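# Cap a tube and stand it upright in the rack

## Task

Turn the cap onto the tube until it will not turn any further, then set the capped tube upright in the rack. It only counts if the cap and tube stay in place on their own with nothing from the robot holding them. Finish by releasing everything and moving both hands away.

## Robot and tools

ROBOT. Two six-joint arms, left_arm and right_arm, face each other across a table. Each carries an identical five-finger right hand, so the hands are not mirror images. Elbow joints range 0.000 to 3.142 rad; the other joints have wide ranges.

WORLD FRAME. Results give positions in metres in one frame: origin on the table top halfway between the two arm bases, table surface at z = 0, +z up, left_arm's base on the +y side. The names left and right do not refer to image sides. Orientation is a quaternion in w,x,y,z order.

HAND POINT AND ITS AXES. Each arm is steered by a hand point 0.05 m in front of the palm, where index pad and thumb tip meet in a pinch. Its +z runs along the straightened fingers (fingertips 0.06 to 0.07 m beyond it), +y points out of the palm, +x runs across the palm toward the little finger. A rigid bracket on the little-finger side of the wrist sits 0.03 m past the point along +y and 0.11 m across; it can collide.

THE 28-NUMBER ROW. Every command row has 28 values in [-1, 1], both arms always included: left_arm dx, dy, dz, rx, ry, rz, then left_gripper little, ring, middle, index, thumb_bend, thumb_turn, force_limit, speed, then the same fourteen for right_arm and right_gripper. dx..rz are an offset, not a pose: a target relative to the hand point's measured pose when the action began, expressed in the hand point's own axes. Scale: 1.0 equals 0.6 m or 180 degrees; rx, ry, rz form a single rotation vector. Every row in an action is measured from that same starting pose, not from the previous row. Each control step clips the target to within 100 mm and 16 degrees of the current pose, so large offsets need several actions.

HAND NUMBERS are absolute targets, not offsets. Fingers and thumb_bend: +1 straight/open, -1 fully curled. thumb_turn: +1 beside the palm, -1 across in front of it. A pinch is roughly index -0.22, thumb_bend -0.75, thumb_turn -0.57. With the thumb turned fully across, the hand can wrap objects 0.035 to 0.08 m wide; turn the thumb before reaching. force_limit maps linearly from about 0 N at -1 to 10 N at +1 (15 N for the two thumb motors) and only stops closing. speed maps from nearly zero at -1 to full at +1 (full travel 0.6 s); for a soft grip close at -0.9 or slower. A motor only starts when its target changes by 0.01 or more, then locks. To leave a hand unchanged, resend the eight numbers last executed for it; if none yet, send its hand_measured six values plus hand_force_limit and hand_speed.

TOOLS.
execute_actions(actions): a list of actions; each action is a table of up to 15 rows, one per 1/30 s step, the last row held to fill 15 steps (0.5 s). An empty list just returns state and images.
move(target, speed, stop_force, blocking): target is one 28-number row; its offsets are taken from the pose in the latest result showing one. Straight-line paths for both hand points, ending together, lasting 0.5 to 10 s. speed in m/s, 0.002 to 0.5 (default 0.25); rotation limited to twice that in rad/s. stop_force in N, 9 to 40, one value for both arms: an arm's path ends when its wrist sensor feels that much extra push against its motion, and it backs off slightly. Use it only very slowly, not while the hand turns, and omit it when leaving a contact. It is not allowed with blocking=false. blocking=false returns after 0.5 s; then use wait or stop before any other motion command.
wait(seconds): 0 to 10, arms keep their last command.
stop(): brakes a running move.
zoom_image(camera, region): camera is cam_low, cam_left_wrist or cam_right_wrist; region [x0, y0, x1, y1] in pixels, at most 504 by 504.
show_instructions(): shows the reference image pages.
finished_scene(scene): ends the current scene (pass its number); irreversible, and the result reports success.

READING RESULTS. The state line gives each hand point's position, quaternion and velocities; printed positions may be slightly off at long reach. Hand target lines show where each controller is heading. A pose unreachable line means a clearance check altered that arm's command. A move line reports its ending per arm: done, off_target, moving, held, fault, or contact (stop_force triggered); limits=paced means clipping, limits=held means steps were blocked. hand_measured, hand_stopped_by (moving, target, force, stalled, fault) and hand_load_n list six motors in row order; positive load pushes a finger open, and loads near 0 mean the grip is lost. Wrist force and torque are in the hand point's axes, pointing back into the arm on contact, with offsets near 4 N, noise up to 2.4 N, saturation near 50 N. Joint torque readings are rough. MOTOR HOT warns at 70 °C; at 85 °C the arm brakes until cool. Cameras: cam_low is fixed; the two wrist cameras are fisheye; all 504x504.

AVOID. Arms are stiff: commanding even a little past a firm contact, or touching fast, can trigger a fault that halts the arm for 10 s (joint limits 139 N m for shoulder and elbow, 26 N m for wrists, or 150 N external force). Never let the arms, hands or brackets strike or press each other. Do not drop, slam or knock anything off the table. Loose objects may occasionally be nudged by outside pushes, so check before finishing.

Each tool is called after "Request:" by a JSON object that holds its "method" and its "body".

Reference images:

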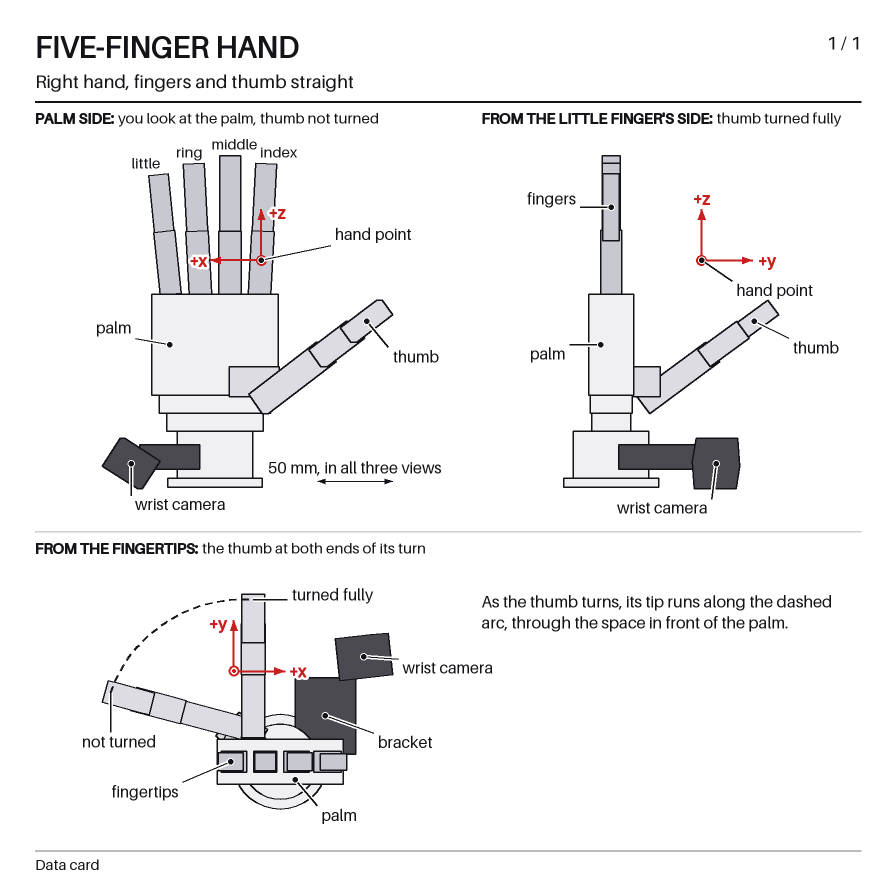

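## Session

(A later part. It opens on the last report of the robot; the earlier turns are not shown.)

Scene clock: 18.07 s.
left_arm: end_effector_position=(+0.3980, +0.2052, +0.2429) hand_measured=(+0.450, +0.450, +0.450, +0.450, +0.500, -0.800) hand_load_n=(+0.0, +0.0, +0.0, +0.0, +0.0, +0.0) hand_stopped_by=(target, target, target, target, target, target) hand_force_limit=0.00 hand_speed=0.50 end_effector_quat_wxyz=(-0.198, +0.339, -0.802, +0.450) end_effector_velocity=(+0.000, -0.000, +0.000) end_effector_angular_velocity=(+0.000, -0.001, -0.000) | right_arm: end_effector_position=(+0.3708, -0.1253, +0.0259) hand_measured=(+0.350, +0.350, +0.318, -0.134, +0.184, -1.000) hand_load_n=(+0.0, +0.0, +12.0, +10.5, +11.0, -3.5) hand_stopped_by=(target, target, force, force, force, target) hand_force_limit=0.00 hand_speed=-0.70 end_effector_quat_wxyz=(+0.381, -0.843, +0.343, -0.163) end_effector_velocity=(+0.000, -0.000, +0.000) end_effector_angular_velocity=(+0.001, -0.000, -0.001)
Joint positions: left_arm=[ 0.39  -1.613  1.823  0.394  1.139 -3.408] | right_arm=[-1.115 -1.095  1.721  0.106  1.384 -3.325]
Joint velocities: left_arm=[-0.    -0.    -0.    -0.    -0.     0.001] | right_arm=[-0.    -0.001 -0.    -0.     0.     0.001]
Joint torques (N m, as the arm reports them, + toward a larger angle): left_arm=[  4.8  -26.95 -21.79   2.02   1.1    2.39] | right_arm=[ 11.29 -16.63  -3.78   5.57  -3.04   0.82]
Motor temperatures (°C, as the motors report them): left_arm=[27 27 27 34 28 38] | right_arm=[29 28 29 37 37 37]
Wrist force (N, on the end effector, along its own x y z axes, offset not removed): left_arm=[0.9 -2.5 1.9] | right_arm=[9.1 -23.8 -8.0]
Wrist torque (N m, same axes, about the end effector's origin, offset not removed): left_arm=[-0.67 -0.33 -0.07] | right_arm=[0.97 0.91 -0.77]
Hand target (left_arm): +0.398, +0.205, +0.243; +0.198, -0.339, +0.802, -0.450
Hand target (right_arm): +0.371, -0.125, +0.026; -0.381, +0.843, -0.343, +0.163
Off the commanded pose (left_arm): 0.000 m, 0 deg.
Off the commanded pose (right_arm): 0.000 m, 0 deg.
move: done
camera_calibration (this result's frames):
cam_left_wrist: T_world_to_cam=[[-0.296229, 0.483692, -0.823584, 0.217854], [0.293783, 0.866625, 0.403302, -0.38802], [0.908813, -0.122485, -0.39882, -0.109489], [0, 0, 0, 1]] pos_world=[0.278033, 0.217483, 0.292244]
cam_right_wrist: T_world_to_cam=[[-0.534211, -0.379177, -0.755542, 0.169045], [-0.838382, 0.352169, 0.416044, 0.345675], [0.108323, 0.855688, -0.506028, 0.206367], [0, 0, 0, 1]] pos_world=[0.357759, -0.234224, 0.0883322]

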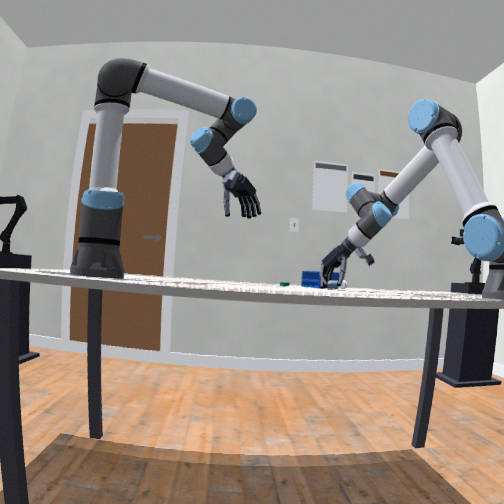

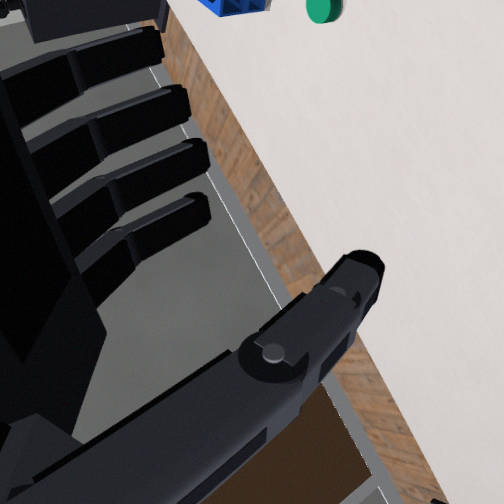

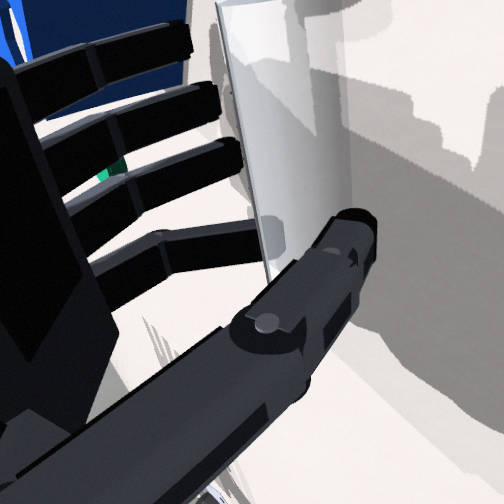

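Request:
{"method": "move", "body": {"target": [0,0,0,0,0,0,0.45,0.45,0.45,0.45,0.5,-0.8,0,0.5,0,-0.005,-0.0045,0,0,0,0.35,0.35,-0.55,-0.5,-0.3,-1,0,-0.7], "speed": 0.02}}

Request:
{"method": "move", "body": {"target": [0,0,0,0,0,0,0.45,0.45,0.45,0.45,0.5,-0.8,0,0.5,0,0,0,0,0,0,0.35,0.35,-0.5,-0.5,-0.3,-1,0,-0.7]}}

Request:
{"method": "move", "body": {"target": [0,0,0,0,0,0,0.45,0.45,0.45,0.45,0.5,-0.8,0,0.5,0,-0.06,-0.09,0,0,0,0.35,0.35,-0.5,-0.5,-0.3,-1,0,-0.7], "speed": 0.08}}

Request:
{"method": "zoom_image", "body": {"camera": "cam_low", "region": [280, 220, 400, 310]}}

Scene clock: 19.03 s.
left_arm: end_effector_position=(+0.3980, +0.2052, +0.2429) hand_measured=(+0.450, +0.450, +0.450, +0.450, +0.500, -0.800) hand_load_n=(+0.0, +0.0, +0.0, +0.0, +0.0, +0.0) hand_stopped_by=(target, target, target, target, target, target) hand_force_limit=0.00 hand_speed=0.50 end_effector_quat_wxyz=(-0.198, +0.339, -0.802, +0.450) end_effector_velocity=(-0.000, -0.000, -0.001) end_effector_angular_velocity=(+0.002, +0.000, -0.001) | right_arm: end_effector_position=(+0.3708, -0.1253, +0.0297) hand_measured=(+0.350, +0.350, +0.316, -0.134, +0.184, -1.000) hand_load_n=(+0.0, +0.0, +0.0, +10.5, +11.0, -3.5) hand_stopped_by=(target, target, force, force, force, target) hand_force_limit=0.00 hand_speed=-0.70 end_effector_quat_wxyz=(+0.381, -0.843, +0.343, -0.163) end_effector_velocity=(-0.000, +0.000, +0.002) end_effector_angular_velocity=(+0.001, +0.000, -0.001)
Joint positions: left_arm=[ 0.39  -1.613  1.823  0.394  1.139 -3.408] | right_arm=[-1.115 -1.1    1.718  0.115  1.384 -3.325]
Joint velocities: left_arm=[-0.     0.001  0.    -0.     0.     0.001] | right_arm=[ 0.    -0.003 -0.002  0.004  0.     0.002]
Joint torques (N m, as the arm reports them, + toward a larger angle): left_arm=[  4.57 -26.92 -21.29   2.16   1.23   2.46] | right_arm=[  8.09 -43.56 -27.57   2.25   2.7    2.29]
Motor temperatures (°C, as the motors report them): left_arm=[27 27 27 34 28 38] | right_arm=[29 28 29 37 37 37]
Wrist force (N, on the end effector, along its own x y z axes, offset not removed): left_arm=[0.9 -1.1 2.0] | right_arm=[5.1 5.0 0.3]
Wrist torque (N m, same axes, about the end effector's origin, offset not removed): left_arm=[-0.62 -0.42 0.00] | right_arm=[0.58 -0.59 0.62]
Hand target (left_arm): +0.398, +0.205, +0.243; +0.198, -0.339, +0.802, -0.450
Hand target (right_arm): +0.371, -0.125, +0.030; -0.381, +0.843, -0.343, +0.163
Off the commanded pose (left_arm): 0.000 m, 0 deg.
Off the commanded pose (right_arm): 0.000 m, 0 deg.
move: done
camera_calibration (this result's frames):
cam_left_wrist: T_world_to_cam=[[-0.296229, 0.483692, -0.823584, 0.217854], [0.293783, 0.866625, 0.403302, -0.38802], [0.908812, -0.122485, -0.39882, -0.109489], [0, 0, 0, 1]] pos_world=[0.278033, 0.217483, 0.292244]
cam_right_wrist: T_world_to_cam=[[-0.534232, -0.379196, -0.755517, 0.171893], [-0.838373, 0.352161, 0.416069, 0.344012], [0.108292, 0.855683, -0.506043, 0.208331], [0, 0, 0, 1]] pos_world=[0.35768, -0.234231, 0.09216]

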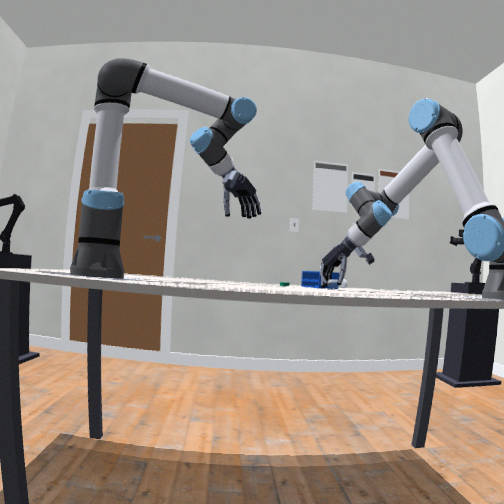

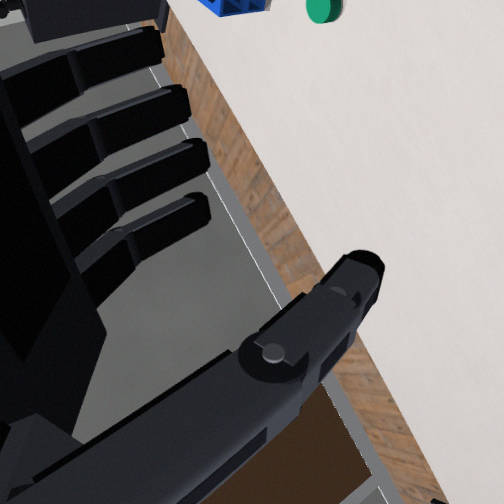

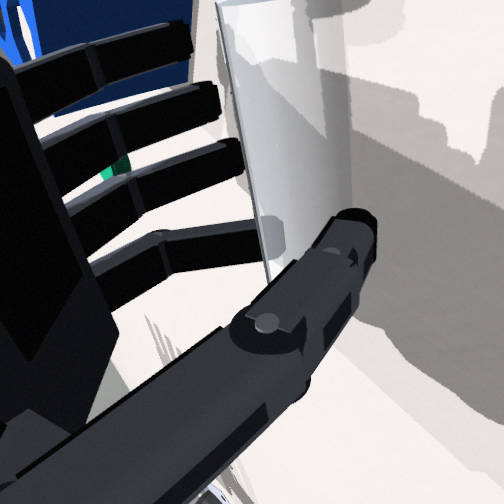

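Scene clock: 20.10 s.
left_arm: end_effector_position=(+0.3980, +0.2052, +0.2429) hand_measured=(+0.450, +0.450, +0.450, +0.450, +0.500, -0.800) hand_load_n=(+0.0, +0.0, +0.0, +0.0, +0.0, +0.0) hand_stopped_by=(target, target, target, target, target, target) hand_force_limit=0.00 hand_speed=0.50 end_effector_quat_wxyz=(-0.198, +0.339, -0.802, +0.450) end_effector_velocity=(-0.000, +0.000, +0.001) end_effector_angular_velocity=(-0.003, +0.000, +0.001) | right_arm: end_effector_position=(+0.3708, -0.1253, +0.0298) hand_measured=(+0.350, +0.350, -0.080, -0.134, +0.184, -1.000) hand_load_n=(+0.0, +0.0, +5.0, +8.0, +13.5, -0.5) hand_stopped_by=(target, target, force, force, force, target) hand_force_limit=0.00 hand_speed=-0.70 end_effector_quat_wxyz=(+0.381, -0.843, +0.343, -0.163) end_effector_velocity=(-0.000, +0.000, -0.000) end_effector_angular_velocity=(+0.002, +0.002, -0.002)
Joint positions: left_arm=[ 0.39  -1.613  1.823  0.394  1.139 -3.408] | right_arm=[-1.115 -1.1    1.718  0.115  1.384 -3.325]
Joint velocities: left_arm=[ 0.    -0.002  0.    -0.     0.    -0.002] | right_arm=[-0.     0.    -0.    -0.    -0.     0.003]
Joint torques (N m, as the arm reports them, + toward a larger angle): left_arm=[  3.91 -26.32 -22.67   1.82   1.15   2.51] | right_arm=[  8.74 -26.07  -4.58  -1.18   1.52   1.78]
Motor temperatures (°C, as the motors report them): left_arm=[27 27 27 34 28 38] | right_arm=[29 28 29 37 37 37]
Wrist force (N, on the end effector, along its own x y z axes, offset not removed): left_arm=[0.3 -1.9 1.0] | right_arm=[-2.3 -2.9 -1.0]
Wrist torque (N m, same axes, about the end effector's origin, offset not removed): left_arm=[-0.57 -0.22 -0.04] | right_arm=[-0.28 0.64 -0.10]
Hand target (left_arm): +0.398, +0.205, +0.243; +0.198, -0.339, +0.802, -0.450
Hand target (right_arm): +0.371, -0.125, +0.030; -0.381, +0.843, -0.343, +0.163
Off the commanded pose (left_arm): 0.000 m, 0 deg.
Off the commanded pose (right_arm): 0.000 m, 0 deg.
move: done
camera_calibration (this result's frames):
cam_left_wrist: T_world_to_cam=[[-0.296229, 0.483692, -0.823584, 0.217854], [0.293783, 0.866625, 0.403302, -0.38802], [0.908813, -0.122485, -0.39882, -0.109489], [0, 0, 0, 1]] pos_world=[0.278033, 0.217483, 0.292244]
cam_right_wrist: T_world_to_cam=[[-0.534178, -0.379159, -0.755574, 0.171933], [-0.838401, 0.352151, 0.41602, 0.344028], [0.108339, 0.855703, -0.505999, 0.208315], [0, 0, 0, 1]] pos_world=[0.357708, -0.234216, 0.0921925]

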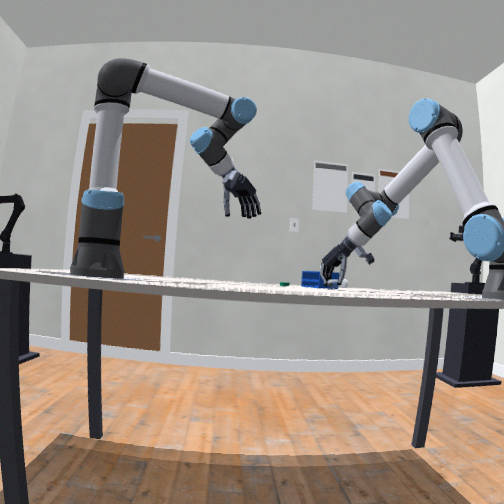

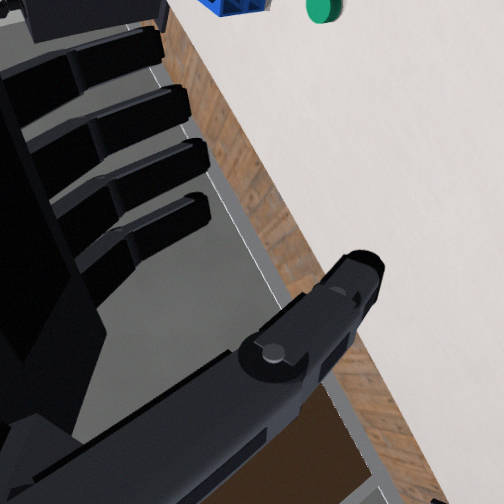

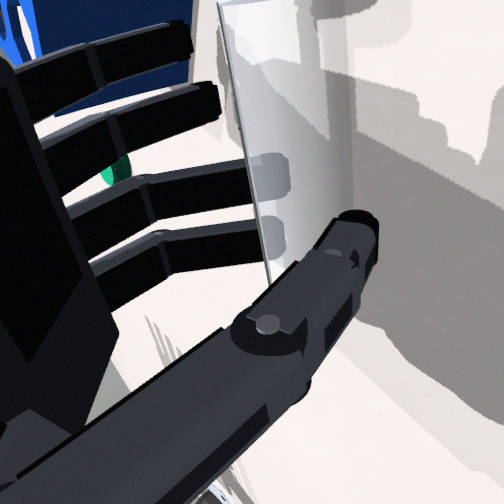

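Scene clock: 21.37 s.
left_arm: end_effector_position=(+0.3980, +0.2052, +0.2429) hand_measured=(+0.450, +0.450, +0.450, +0.450, +0.500, -0.800) hand_load_n=(+0.0, +0.0, +0.0, +0.0, +0.0, +0.0) hand_stopped_by=(target, target, target, target, target, target) hand_force_limit=0.00 hand_speed=0.50 end_effector_quat_wxyz=(-0.198, +0.339, -0.802, +0.450) end_effector_velocity=(+0.000, -0.000, -0.001) end_effector_angular_velocity=(+0.002, +0.000, -0.000) | right_arm: end_effector_position=(+0.3584, -0.1368, +0.0922) hand_measured=(+0.350, +0.350, -0.080, -0.134, +0.184, -1.000) hand_load_n=(+0.0, +0.0, +5.0, +8.0, +13.5, -0.5) hand_stopped_by=(target, target, force, force, force, target) hand_force_limit=0.00 hand_speed=-0.70 end_effector_quat_wxyz=(+0.381, -0.843, +0.343, -0.163) end_effector_velocity=(+0.000, -0.001, +0.003) end_effector_angular_velocity=(+0.000, -0.001, -0.001)
Joint positions: left_arm=[ 0.39  -1.613  1.823  0.394  1.139 -3.408] | right_arm=[-1.123 -1.214  1.703  0.245  1.378 -3.33 ]
Joint velocities: left_arm=[-0.     0.002  0.     0.    -0.     0.   ] | right_arm=[-0.001 -0.005 -0.001  0.005  0.001  0.   ]
Joint torques (N m, as the arm reports them, + toward a larger angle): left_arm=[  4.75 -26.68 -22.08   1.89   1.11   2.3 ] | right_arm=[ -9.01 -40.79 -29.69   2.29  -2.91  -2.3 ]
Motor temperatures (°C, as the motors report them): left_arm=[27 27 27 34 28 38] | right_arm=[29 28 29 37 37 37]
Wrist force (N, on the end effector, along its own x y z axes, offset not removed): left_arm=[2.2 -1.3 1.5] | right_arm=[1.9 -3.8 0.9]
Wrist torque (N m, same axes, about the end effector's origin, offset not removed): left_arm=[-0.48 -0.52 0.08] | right_arm=[-0.44 -0.02 0.17]
Hand target (left_arm): +0.398, +0.205, +0.243; +0.198, -0.339, +0.802, -0.450
Hand target (right_arm): +0.358, -0.137, +0.092; -0.381, +0.843, -0.343, +0.163
Off the commanded pose (left_arm): 0.000 m, 0 deg.
Off the commanded pose (right_arm): 0.000 m, 0 deg.
move: done
camera_calibration (this result's frames):
cam_left_wrist: T_world_to_cam=[[-0.296229, 0.483692, -0.823584, 0.217854], [0.293783, 0.866625, 0.403302, -0.38802], [0.908812, -0.122485, -0.39882, -0.109489], [0, 0, 0, 1]] pos_world=[0.278033, 0.217484, 0.292244]
cam_right_wrist: T_world_to_cam=[[-0.534171, -0.379157, -0.75558, 0.208097], [-0.838404, 0.352157, 0.41601, 0.311707], [0.108349, 0.855702, -0.505999, 0.251062], [0, 0, 0, 1]] pos_world=[0.345293, -0.245702, 0.154597]

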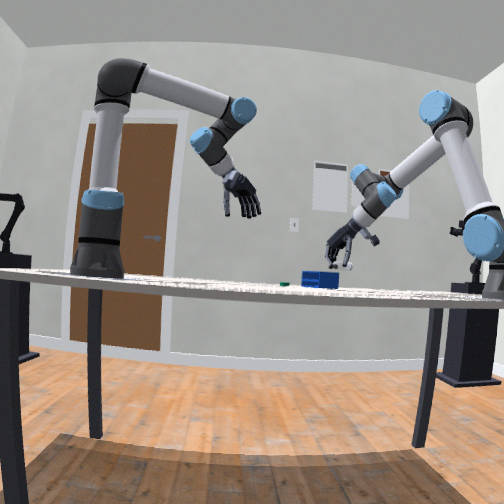

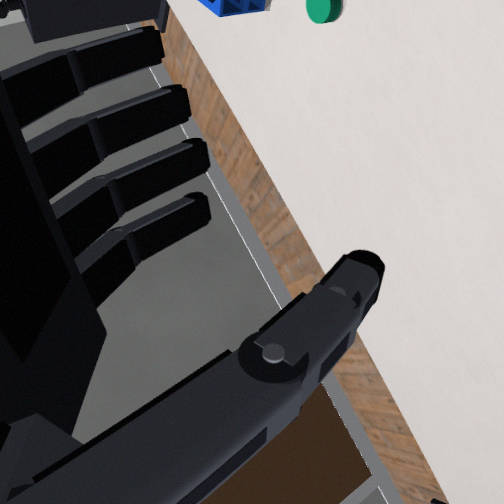

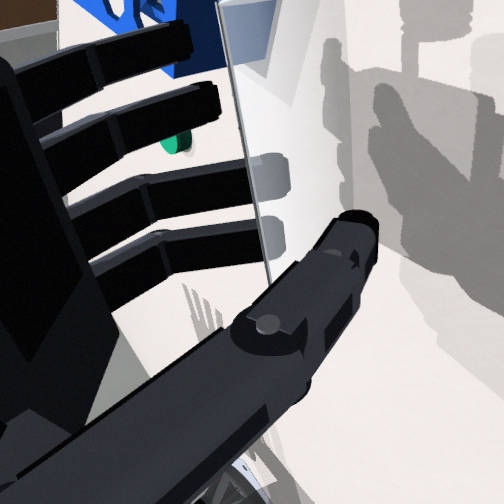

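Region (280, 220, 400, 310) of cam_low's 504x504 image, scaled by 4.200, with more detail than that image has; it fills the top 378 rows of this view, and the rest is white.

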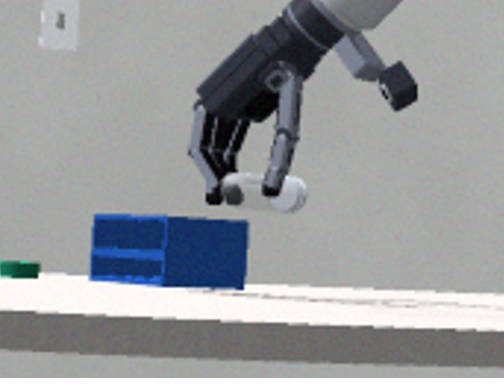

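Request:
{"method": "move", "body": {"target": [0.11,0.07,0.425,-0.04,0,0,-1,-1,0.2,0.2,0.5,-1,0,0.5,-0.467,0.183,-0.494,0.369,-0.017,-0.535,1,1,-0.5,-0.5,-0.3,-1,0,-0.7], "speed": 0.2}}

Request:
{"method": "zoom_image", "body": {"camera": "cam_low", "region": [220, 130, 480, 310]}}

Scene clock: 27.53 s.
left_arm: end_effector_position=(+0.4962, +0.0237, +0.0739) hand_measured=(-1.000, -1.000, +0.200, +0.200, +0.500, -1.000) hand_load_n=(+0.0, +0.0, +0.0, +0.0, +0.0, +0.0) hand_stopped_by=(target, target, target, target, target, target) hand_force_limit=0.00 hand_speed=0.50 end_effector_quat_wxyz=(-0.177, +0.351, -0.829, +0.399) end_effector_velocity=(+0.000, -0.001, -0.002) end_effector_angular_velocity=(+0.002, +0.001, -0.000) | right_arm: end_effector_position=(-0.0497, -0.1492, +0.2015) hand_measured=(+1.000, +1.000, -0.080, -0.134, +0.184, -1.000) hand_load_n=(+0.0, +0.0, +5.0, +8.0, +13.5, -0.5) hand_stopped_by=(target, target, force, force, force, target) hand_force_limit=0.00 hand_speed=-0.70 end_effector_quat_wxyz=(-0.501, +0.500, +0.499, +0.499) end_effector_velocity=(-0.002, +0.000, +0.001) end_effector_angular_velocity=(-0.000, -0.008, +0.006)
Joint positions: left_arm=[ 0.484 -0.936  1.338  0.31   1.245 -3.395] | right_arm=[-0.378 -1.962  2.568 -0.607  1.269 -4.709]
Joint velocities: left_arm=[-0.     0.005 -0.004  0.001  0.001 -0.   ] | right_arm=[ 0.005 -0.    -0.002  0.002 -0.001 -0.008]
Joint torques (N m, as the arm reports them, + toward a larger angle): left_arm=[ 11.32 -34.64 -30.39   2.93   1.36  -2.53] | right_arm=[  7.92  -6.05 -30.6    0.33   0.54  -2.4 ]
Motor temperatures (°C, as the motors report them): left_arm=[27 27 27 34 28 38] | right_arm=[29 28 29 37 37 37]
Wrist force (N, on the end effector, along its own x y z axes, offset not removed): left_arm=[0.9 -1.4 0.9] | right_arm=[-0.9 1.4 3.1]
Wrist torque (N m, same axes, about the end effector's origin, offset not removed): left_arm=[-0.51 -0.37 -0.06] | right_arm=[0.20 0.47 -0.02]
Hand target (left_arm): +0.496, +0.024, +0.074; +0.177, -0.351, +0.829, -0.399
Hand target (right_arm): -0.050, -0.149, +0.202; +0.501, -0.500, -0.499, -0.500
Off the commanded pose (left_arm): 0.001 m, 0 deg.
Off the commanded pose (right_arm): 0.001 m, 0 deg.
move: done
camera_calibration (this result's frames):
cam_left_wrist: T_world_to_cam=[[-0.368211, 0.551548, -0.748475, 0.224101], [0.330722, 0.830081, 0.448985, -0.212215], [0.868932, -0.0822161, -0.488055, -0.262891], [0, 0, 0, 1]] pos_world=[0.381135, 0.030939, 0.13471]
cam_right_wrist: T_world_to_cam=[[0.991836, 0.00962102, -0.127158, 0.0752315], [-0.102364, -0.534589, -0.83889, 0.0855938], [-0.0760482, 0.845057, -0.52924, 0.355153], [0, 0, 0, 1]] pos_world=[-0.0388468, -0.255091, 0.269331]

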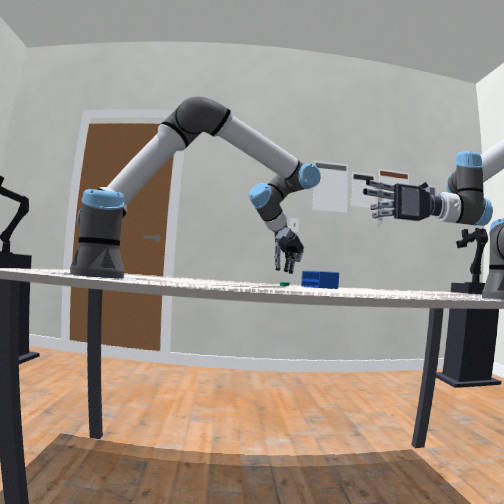

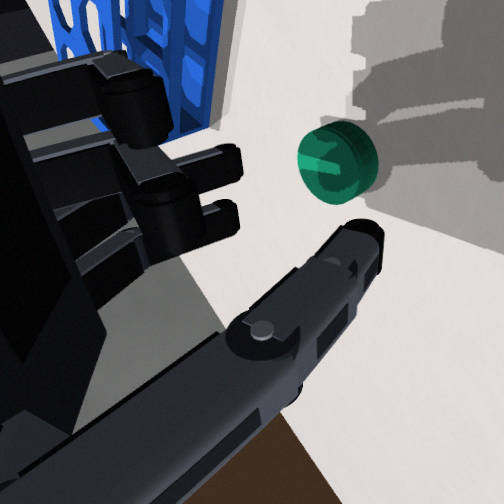

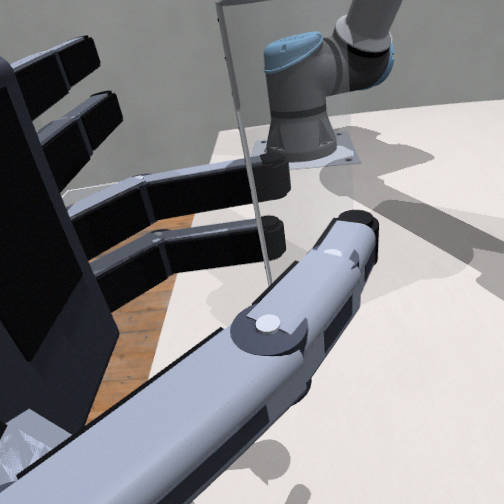

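Region (220, 130, 480, 310) of cam_low's 504x504 image, scaled by 1.938, with more detail than that image has; it fills the top 349 rows of this view, and the rest is white.

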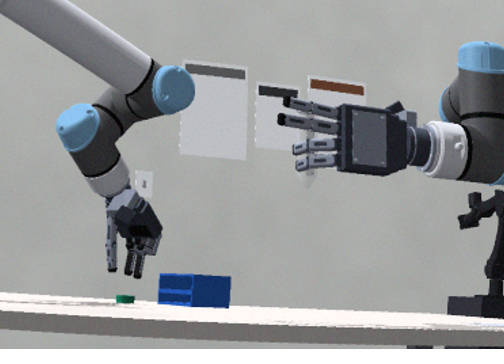

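Request:
{"method": "move", "body": {"target": [0,0.028,0.058,0,0,0,-1,-1,0.2,0.2,0.5,-1,0,0.5,0,0,0,0,0,0,1,1,-0.5,-0.5,-0.3,-1,0,-0.7], "speed": 0.06}}

Request:
{"method": "zoom_image", "body": {"camera": "cam_low", "region": [250, 240, 330, 300]}}

Scene clock: 28.87 s.
left_arm: end_effector_position=(+0.5087, +0.0125, +0.0393) hand_measured=(-1.000, -1.000, +0.200, +0.200, +0.500, -1.000) hand_load_n=(+0.0, +0.0, +0.0, +0.0, +0.0, +0.0) hand_stopped_by=(target, target, target, target, target, target) hand_force_limit=0.00 hand_speed=0.50 end_effector_quat_wxyz=(-0.177, +0.351, -0.829, +0.399) end_effector_velocity=(+0.001, -0.001, -0.000) end_effector_angular_velocity=(-0.003, -0.001, +0.001) | right_arm: end_effector_position=(-0.0497, -0.1492, +0.2015) hand_measured=(+1.000, +1.000, -0.080, -0.134, +0.184, -1.000) hand_load_n=(+0.0, +0.0, +5.0, +8.0, +13.5, -0.5) hand_stopped_by=(target, target, force, force, force, target) hand_force_limit=0.00 hand_speed=-0.70 end_effector_quat_wxyz=(-0.501, +0.500, +0.499, +0.499) end_effector_velocity=(+0.000, -0.000, -0.000) end_effector_angular_velocity=(-0.001, +0.000, -0.000)
Joint positions: left_arm=[ 0.497 -0.865  1.311  0.263  1.254 -3.386] | right_arm=[-0.378 -1.962  2.568 -0.607  1.269 -4.709]
Joint velocities: left_arm=[ 0.001  0.001 -0.002 -0.002  0.    -0.   ] | right_arm=[-0.     0.001  0.     0.    -0.     0.   ]
Joint torques (N m, as the arm reports them, + toward a larger angle): left_arm=[  9.93 -36.06 -30.28  -1.55   1.56   2.64] | right_arm=[-8.76 -1.73 -6.88 -3.21 -2.53  2.23]
Motor temperatures (°C, as the motors report them): left_arm=[27 27 27 34 28 38] | right_arm=[29 28 29 37 37 37]
Wrist force (N, on the end effector, along its own x y z axes, offset not removed): left_arm=[0.7 -1.4 1.0] | right_arm=[2.7 0.3 -0.5]
Wrist torque (N m, same axes, about the end effector's origin, offset not removed): left_arm=[-0.39 -0.30 -0.05] | right_arm=[0.36 -0.43 0.21]
Hand target (left_arm): +0.509, +0.012, +0.039; +0.177, -0.351, +0.829, -0.399
Hand target (right_arm): -0.050, -0.149, +0.202; +0.501, -0.500, -0.499, -0.499
Off the commanded pose (left_arm): 0.000 m, 0 deg.
Off the commanded pose (right_arm): 0.000 m, 0 deg.
move: done
camera_calibration (this result's frames):
cam_left_wrist: T_world_to_cam=[[-0.368159, 0.551549, -0.7485, 0.208965], [0.330693, 0.830081, 0.449007, -0.191515], [0.868965, -0.0822179, -0.487995, -0.291589], [0, 0, 0, 1]] pos_world=[0.393646, 0.0197444, 0.100107]
cam_right_wrist: T_world_to_cam=[[0.991837, 0.00962418, -0.127149, 0.0752306], [-0.102356, -0.534577, -0.838899, 0.0856089], [-0.0760447, 0.845065, -0.529228, 0.355153], [0, 0, 0, 1]] pos_world=[-0.0388464, -0.255087, 0.26934]

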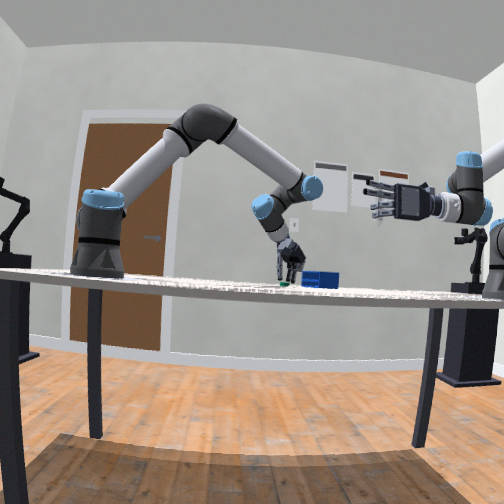

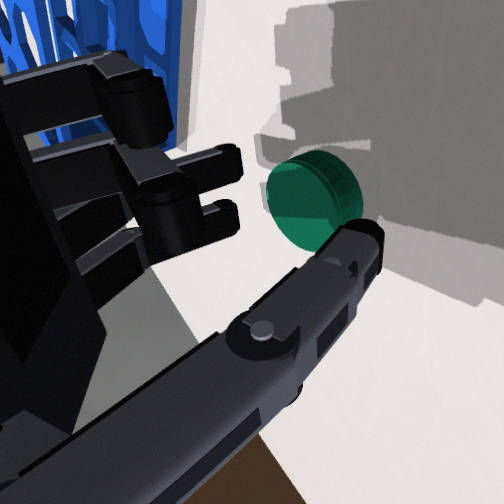

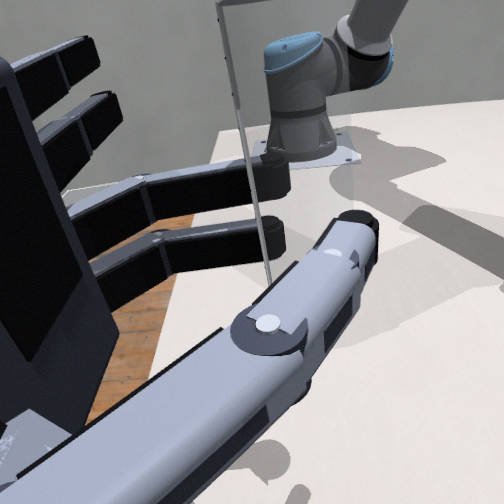

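Region (250, 240, 330, 300) of cam_low's 504x504 image, scaled by 6.300, with more detail than that image has; it fills the top 378 rows of this view, and the rest is white.

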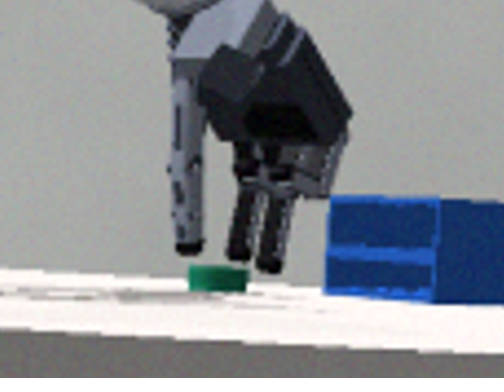

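Request:
{"method": "move", "body": {"target": [0,0.006,-0.008,0.033,0,0,-1,-1,0.2,0.2,0.5,-1,0,0.5,0,0,0,0,0,0,1,1,-0.5,-0.5,-0.3,-1,0,-0.7], "speed": 0.1}}

Request:
{"method": "move", "body": {"target": [0,0.031,0.02,0,0,0,-1,-1,0.2,0.2,0.5,-1,0,0.5,0,0,0,0,0,0,1,1,-0.5,-0.5,-0.3,-1,0,-0.7], "speed": 0.008, "stop_force": 9}}

Request:
{"method": "zoom_image", "body": {"camera": "cam_low", "region": [250, 240, 330, 300]}}

Scene clock: 30.33 s.
left_arm: end_effector_position=(+0.5044, +0.0166, +0.0395) hand_measured=(-1.000, -1.000, +0.200, +0.200, +0.500, -1.000) hand_load_n=(+0.0, +0.0, +0.0, +0.0, +0.0, +0.0) hand_stopped_by=(target, target, target, target, target, target) hand_force_limit=0.00 hand_speed=0.50 end_effector_quat_wxyz=(-0.194, +0.341, -0.807, +0.441) end_effector_velocity=(-0.000, +0.001, -0.000) end_effector_angular_velocity=(-0.010, -0.009, -0.000) | right_arm: end_effector_position=(-0.0497, -0.1492, +0.2015) hand_measured=(+1.000, +1.000, -0.080, -0.134, +0.184, -1.000) hand_load_n=(+0.0, +0.0, +5.0, +8.0, +13.5, -0.5) hand_stopped_by=(target, target, force, force, force, target) hand_force_limit=0.00 hand_speed=-0.70 end_effector_quat_wxyz=(-0.501, +0.500, +0.499, +0.499) end_effector_velocity=(+0.000, -0.000, +0.001) end_effector_angular_velocity=(+0.001, -0.001, -0.001)
Joint positions: left_arm=[ 0.479 -0.925  1.448  0.084  1.217 -3.363] | right_arm=[-0.378 -1.962  2.568 -0.607  1.269 -4.709]
Joint velocities: left_arm=[-0.002 -0.007  0.018 -0.025 -0.004  0.004] | right_arm=[ 0.    -0.001 -0.    -0.001  0.001 -0.   ]
Joint torques (N m, as the arm reports them, + toward a larger angle): left_arm=[ -8.23 -53.19  -7.76  -2.1   -2.34   2.75] | right_arm=[ -8.65  -1.55 -11.28  -3.27  -2.43   2.03]
Motor temperatures (°C, as the motors report them): left_arm=[27 27 27 34 28 38] | right_arm=[29 28 29 37 37 37]
Wrist force (N, on the end effector, along its own x y z axes, offset not removed): left_arm=[0.9 -1.5 0.7] | right_arm=[2.1 -2.0 -3.5]
Wrist torque (N m, same axes, about the end effector's origin, offset not removed): left_arm=[-0.47 -0.40 -0.04] | right_arm=[0.08 -0.12 0.18]
Hand target (left_arm): +0.504, +0.017, +0.040; +0.195, -0.341, +0.807, -0.442
Hand target (right_arm): -0.050, -0.149, +0.202; +0.501, -0.500, -0.499, -0.499
Off the commanded pose (left_arm): 0.000 m, 0 deg.
Off the commanded pose (right_arm): 0.000 m, 0 deg.
move: done
camera_calibration (this result's frames):
cam_left_wrist: T_world_to_cam=[[-0.309895, 0.496873, -0.810606, 0.179271], [0.300136, 0.860107, 0.412473, -0.177236], [0.902155, -0.115469, -0.415673, -0.306456], [0, 0, 0, 1]] pos_world=[0.385221, 0.0279808, 0.0910382]
cam_right_wrist: T_world_to_cam=[[0.991836, 0.00962091, -0.127158, 0.0752315], [-0.102364, -0.534589, -0.83889, 0.0855938], [-0.0760481, 0.845057, -0.52924, 0.355153], [0, 0, 0, 1]] pos_world=[-0.0388469, -0.255091, 0.269331]

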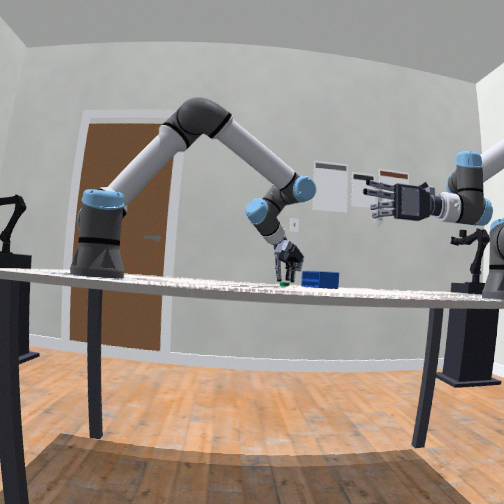

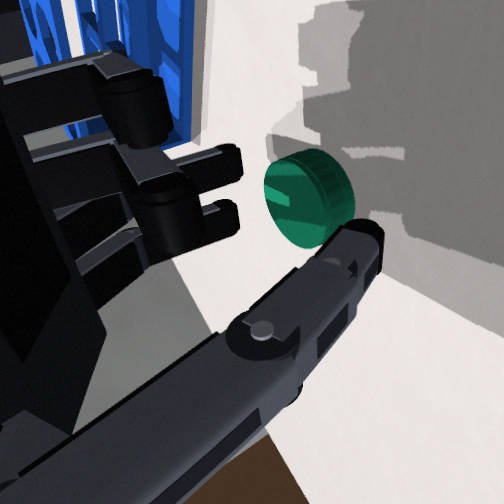

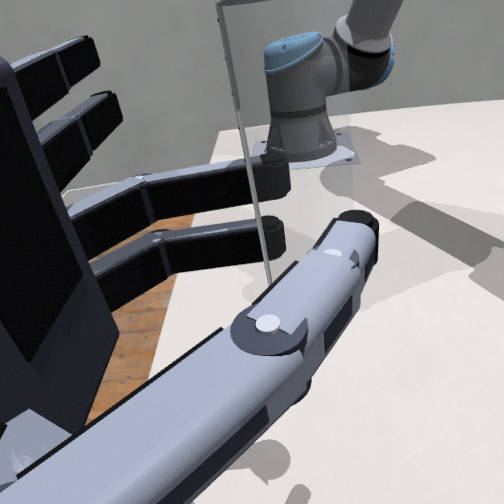

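Scene clock: 32.67 s.
left_arm: end_effector_position=(+0.5046, +0.0168, +0.0239) hand_measured=(-1.000, -1.000, +0.200, +0.200, +0.500, -1.000) hand_load_n=(+0.0, +0.0, -1.0, +0.0, +0.0, +0.0) hand_stopped_by=(target, target, target, target, target, target) hand_force_limit=0.00 hand_speed=0.50 end_effector_quat_wxyz=(-0.194, +0.341, -0.807, +0.441) end_effector_velocity=(-0.001, +0.001, +0.002) end_effector_angular_velocity=(+0.004, +0.002, -0.000) | right_arm: end_effector_position=(-0.0497, -0.1492, +0.2015) hand_measured=(+1.000, +1.000, -0.080, -0.134, +0.184, -1.000) hand_load_n=(+0.0, +0.0, +5.0, +8.0, +13.5, -0.5) hand_stopped_by=(target, target, force, force, force, target) hand_force_limit=0.00 hand_speed=-0.70 end_effector_quat_wxyz=(-0.501, +0.500, +0.499, +0.499) end_effector_velocity=(+0.000, +0.000, +0.000) end_effector_angular_velocity=(+0.001, -0.000, -0.001)
Joint positions: left_arm=[ 0.479 -0.906  1.461  0.053  1.217 -3.363] | right_arm=[-0.378 -1.962  2.568 -0.607  1.269 -4.709]
Joint velocities: left_arm=[ 0.    -0.003 -0.     0.008  0.    -0.   ] | right_arm=[-0.    -0.    -0.    -0.001  0.001  0.   ]
Joint torques (N m, as the arm reports them, + toward a larger angle): left_arm=[  8.95 -40.74 -20.41   4.5    1.8    0.71] | right_arm=[ -8.31  -1.7  -11.01  -3.11  -2.39   1.84]
Motor temperatures (°C, as the motors report them): left_arm=[27 27 27 34 28 38] | right_arm=[29 28 29 37 37 37]
Wrist force (N, on the end effector, along its own x y z axes, offset not removed): left_arm=[1.7 -18.8 -11.3] | right_arm=[0.1 -3.5 -3.7]
Wrist torque (N m, same axes, about the end effector's origin, offset not removed): left_arm=[-0.07 -0.17 -0.40] | right_arm=[-0.18 0.32 -0.04]
Hand target (left_arm): +0.505, +0.017, +0.024; +0.194, -0.341, +0.807, -0.441
Hand target (right_arm): -0.050, -0.149, +0.202; +0.501, -0.500, -0.499, -0.499
Off the commanded pose (left_arm): 0.006 m, 0 deg.
Off the commanded pose (right_arm): 0.000 m, 0 deg.
move: contact (left_arm)
camera_calibration (this result's frames):
cam_left_wrist: T_world_to_cam=[[-0.3101, 0.497046, -0.810422, 0.166598], [0.300129, 0.860033, 0.412632, -0.171037], [0.902087, -0.115275, -0.415874, -0.313088], [0, 0, 0, 1]] pos_world=[0.385428, 0.0281992, 0.0753848]
cam_right_wrist: T_world_to_cam=[[0.991836, 0.00962099, -0.127158, 0.0752316], [-0.102364, -0.534589, -0.83889, 0.0855937], [-0.0760482, 0.845057, -0.52924, 0.355153], [0, 0, 0, 1]] pos_world=[-0.0388469, -0.255091, 0.269331]

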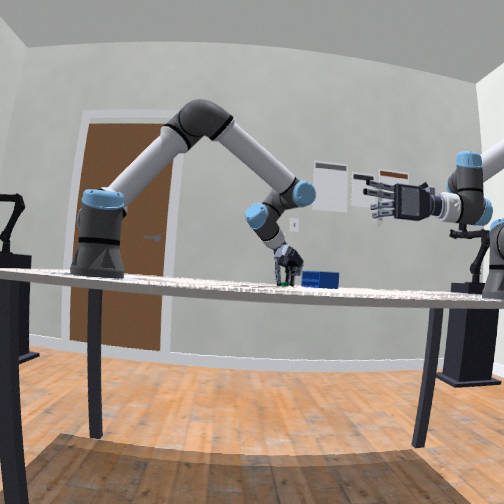

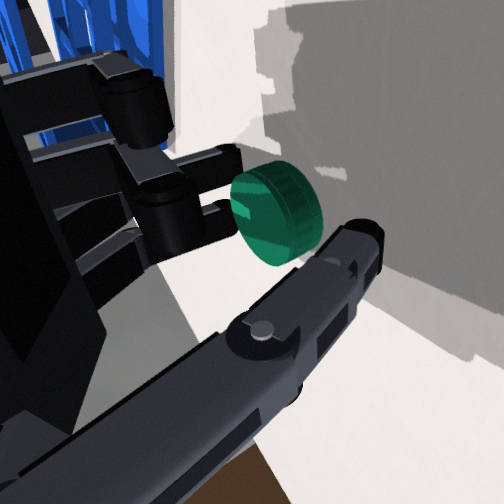

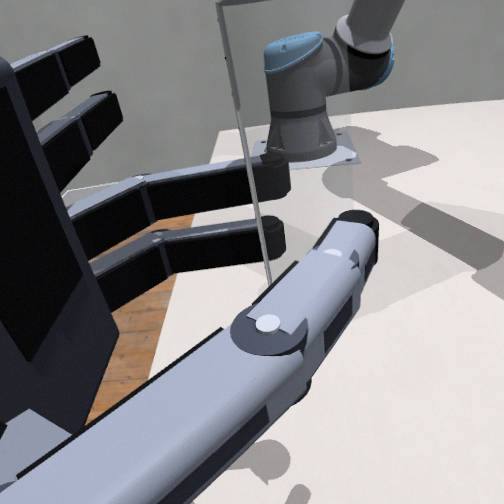

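Region (250, 240, 330, 300) of cam_low's 504x504 image, scaled by 6.300, with more detail than that image has; it fills the top 378 rows of this view, and the rest is white.

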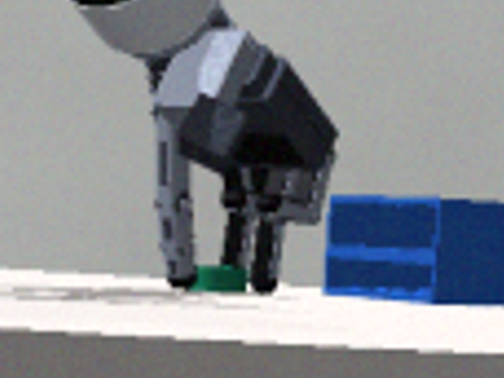

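Raise 2 mm, shift −x 3 mm, close.

Request:
{"method": "move", "body": {"target": [-0.005,-0.003,-0.002,0,0,0,-1,-1,0.2,0.2,0.5,-1,0,0.5,0,0,0,0,0,0,1,1,-0.5,-0.5,-0.3,-1,0,-0.7], "speed": 0.02}}

Request:
{"method": "move", "body": {"target": [0,0,0,0,0,0,-1,-1,-0.5,-0.5,-0.3,-1,0.1,-0.7,0,0,0,0,0,0,1,1,-0.5,-0.5,-0.3,-1,0,-0.7]}}

Scene clock: 33.57 s.
left_arm: end_effector_position=(+0.5065, +0.0189, +0.0260) hand_measured=(-1.000, -1.000, +0.200, +0.200, +0.500, -1.000) hand_load_n=(+0.0, +0.0, +0.0, +0.0, +0.0, +0.0) hand_stopped_by=(target, target, target, target, target, target) hand_force_limit=0.00 hand_speed=0.50 end_effector_quat_wxyz=(-0.194, +0.341, -0.807, +0.441) end_effector_velocity=(+0.001, +0.001, +0.001) end_effector_angular_velocity=(+0.001, +0.000, -0.001) | right_arm: end_effector_position=(-0.0497, -0.1492, +0.2015) hand_measured=(+1.000, +1.000, -0.080, -0.134, +0.184, -1.000) hand_load_n=(+0.0, +0.0, +5.0, +8.0, +13.5, -0.5) hand_stopped_by=(target, target, force, force, force, target) hand_force_limit=0.00 hand_speed=-0.70 end_effector_quat_wxyz=(-0.501, +0.500, +0.499, +0.499) end_effector_velocity=(-0.000, -0.000, -0.001) end_effector_angular_velocity=(-0.002, +0.001, +0.000)
Joint positions: left_arm=[ 0.484 -0.91   1.462  0.055  1.221 -3.36 ] | right_arm=[-0.378 -1.962  2.568 -0.607  1.269 -4.709]
Joint velocities: left_arm=[ 0.002 -0.001  0.001  0.001  0.002  0.001] | right_arm=[0.    0.    0.    0.002 0.    0.   ]
Joint torques (N m, as the arm reports them, + toward a larger angle): left_arm=[ 11.28 -54.57  -6.96   1.88   1.34   2.55] | right_arm=[ -8.26  -2.05 -10.87  -3.12  -2.35   1.88]
Motor temperatures (°C, as the motors report them): left_arm=[27 27 27 34 28 38] | right_arm=[29 28 29 37 37 37]
Wrist force (N, on the end effector, along its own x y z axes, offset not removed): left_arm=[1.0 -1.2 0.3] | right_arm=[-3.4 -1.6 -0.3]
Wrist torque (N m, same axes, about the end effector's origin, offset not removed): left_arm=[-0.42 -0.35 -0.02] | right_arm=[-0.19 0.58 -0.19]
Hand target (left_arm): +0.507, +0.019, +0.026; +0.194, -0.341, +0.807, -0.441
Hand target (right_arm): -0.050, -0.149, +0.202; +0.501, -0.500, -0.499, -0.499
Off the commanded pose (left_arm): 0.000 m, 0 deg.
Off the commanded pose (right_arm): 0.000 m, 0 deg.
move: done
camera_calibration (this result's frames):
cam_left_wrist: T_world_to_cam=[[-0.310081, 0.497044, -0.81043, 0.167887], [0.300111, 0.860035, 0.412641, -0.174272], [0.902099, -0.115267, -0.415849, -0.313718], [0, 0, 0, 1]] pos_world=[0.387364, 0.0302717, 0.0775137]
cam_right_wrist: T_world_to_cam=[[0.991836, 0.00962092, -0.127158, 0.0752315], [-0.102364, -0.534589, -0.83889, 0.0855938], [-0.0760481, 0.845057, -0.52924, 0.355153], [0, 0, 0, 1]] pos_world=[-0.0388468, -0.255091, 0.269331]

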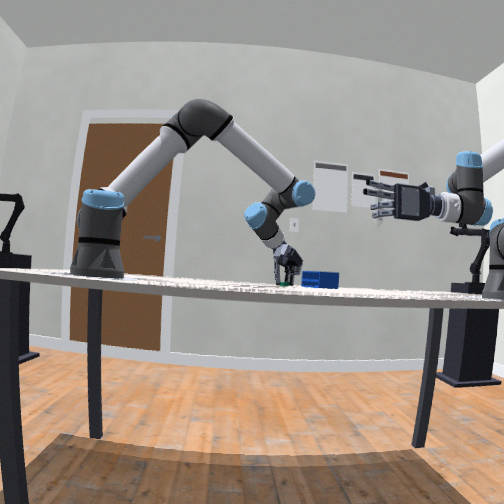

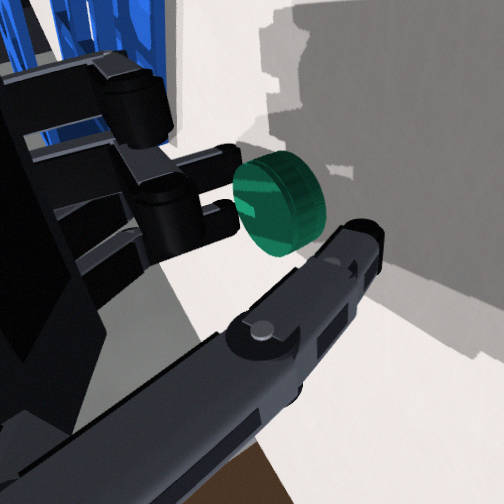

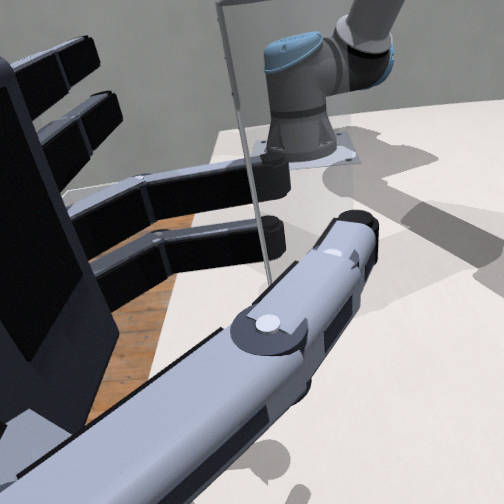

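Scene clock: 34.50 s.
left_arm: end_effector_position=(+0.5066, +0.0190, +0.0260) hand_measured=(-1.000, -1.000, -0.078, -0.130, +0.326, -1.000) hand_load_n=(+0.0, +0.0, +6.5, +6.0, +10.0, +0.0) hand_stopped_by=(target, target, force, force, force, target) hand_force_limit=0.10 hand_speed=-0.70 end_effector_quat_wxyz=(-0.194, +0.341, -0.807, +0.441) end_effector_velocity=(+0.001, +0.000, +0.001) end_effector_angular_velocity=(-0.001, -0.001, +0.001) | right_arm: end_effector_position=(-0.0497, -0.1492, +0.2015) hand_measured=(+1.000, +1.000, -0.080, -0.134, +0.184, -1.000) hand_load_n=(+0.0, +0.0, +5.0, +8.0, +13.5, -0.5) hand_stopped_by=(target, target, force, force, force, target) hand_force_limit=0.00 hand_speed=-0.70 end_effector_quat_wxyz=(-0.501, +0.500, +0.499, +0.499) end_effector_velocity=(+0.000, -0.000, -0.000) end_effector_angular_velocity=(-0.001, -0.002, -0.000)
Joint positions: left_arm=[ 0.484 -0.91   1.462  0.055  1.221 -3.36 ] | right_arm=[-0.378 -1.962  2.568 -0.607  1.269 -4.709]
Joint velocities: left_arm=[ 0.001 -0.002  0.    -0.    -0.     0.   ] | right_arm=[ 0.     0.     0.     0.     0.    -0.002]
Joint torques (N m, as the arm reports them, + toward a larger angle): left_arm=[ -6.45 -38.57 -10.74  -1.29  -1.54   0.49] | right_arm=[ -8.36  -2.   -10.93  -3.18  -2.47   2.03]
Motor temperatures (°C, as the motors report them): left_arm=[27 27 27 34 28 38] | right_arm=[29 28 29 37 37 37]
Wrist force (N, on the end effector, along its own x y z axes, offset not removed): left_arm=[0.3 -5.6 -2.2] | right_arm=[0.9 -0.5 -1.0]
Wrist torque (N m, same axes, about the end effector's origin, offset not removed): left_arm=[-0.43 -0.22 0.00] | right_arm=[0.23 0.13 0.16]
Hand target (left_arm): +0.507, +0.019, +0.026; +0.194, -0.341, +0.807, -0.441
Hand target (right_arm): -0.050, -0.149, +0.202; +0.501, -0.500, -0.499, -0.499
Off the commanded pose (left_arm): 0.000 m, 0 deg.
Off the commanded pose (right_arm): 0.000 m, 0 deg.
move: done
camera_calibration (this result's frames):
cam_left_wrist: T_world_to_cam=[[-0.31008, 0.497046, -0.810429, 0.167905], [0.300096, 0.860036, 0.41265, -0.174327], [0.902104, -0.115252, -0.415842, -0.313735], [0, 0, 0, 1]] pos_world=[0.387401, 0.0303124, 0.0775465]
cam_right_wrist: T_world_to_cam=[[0.991836, 0.00962108, -0.127158, 0.0752316], [-0.102364, -0.534589, -0.83889, 0.0855938], [-0.0760483, 0.845057, -0.52924, 0.355153], [0, 0, 0, 1]] pos_world=[-0.0388469, -0.255091, 0.269331]

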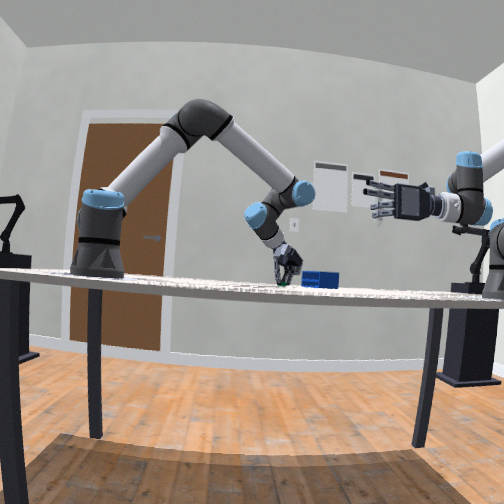

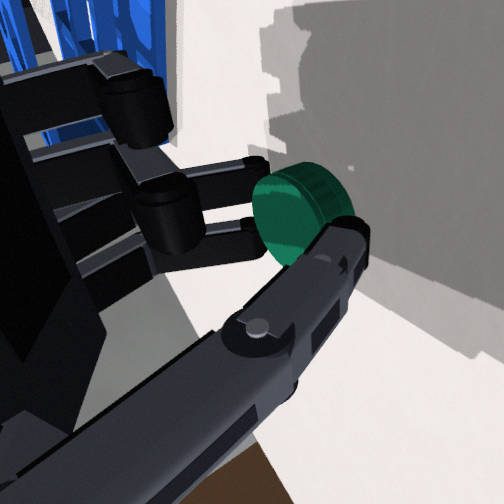

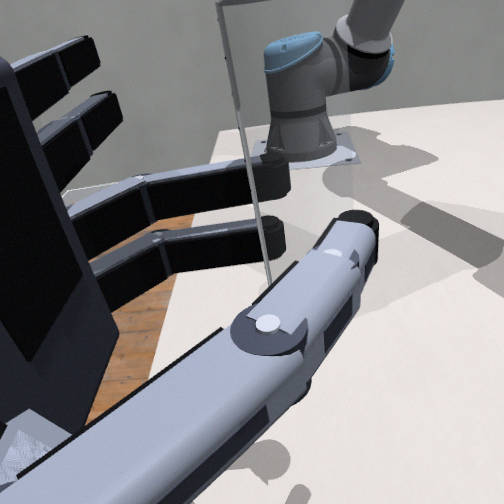

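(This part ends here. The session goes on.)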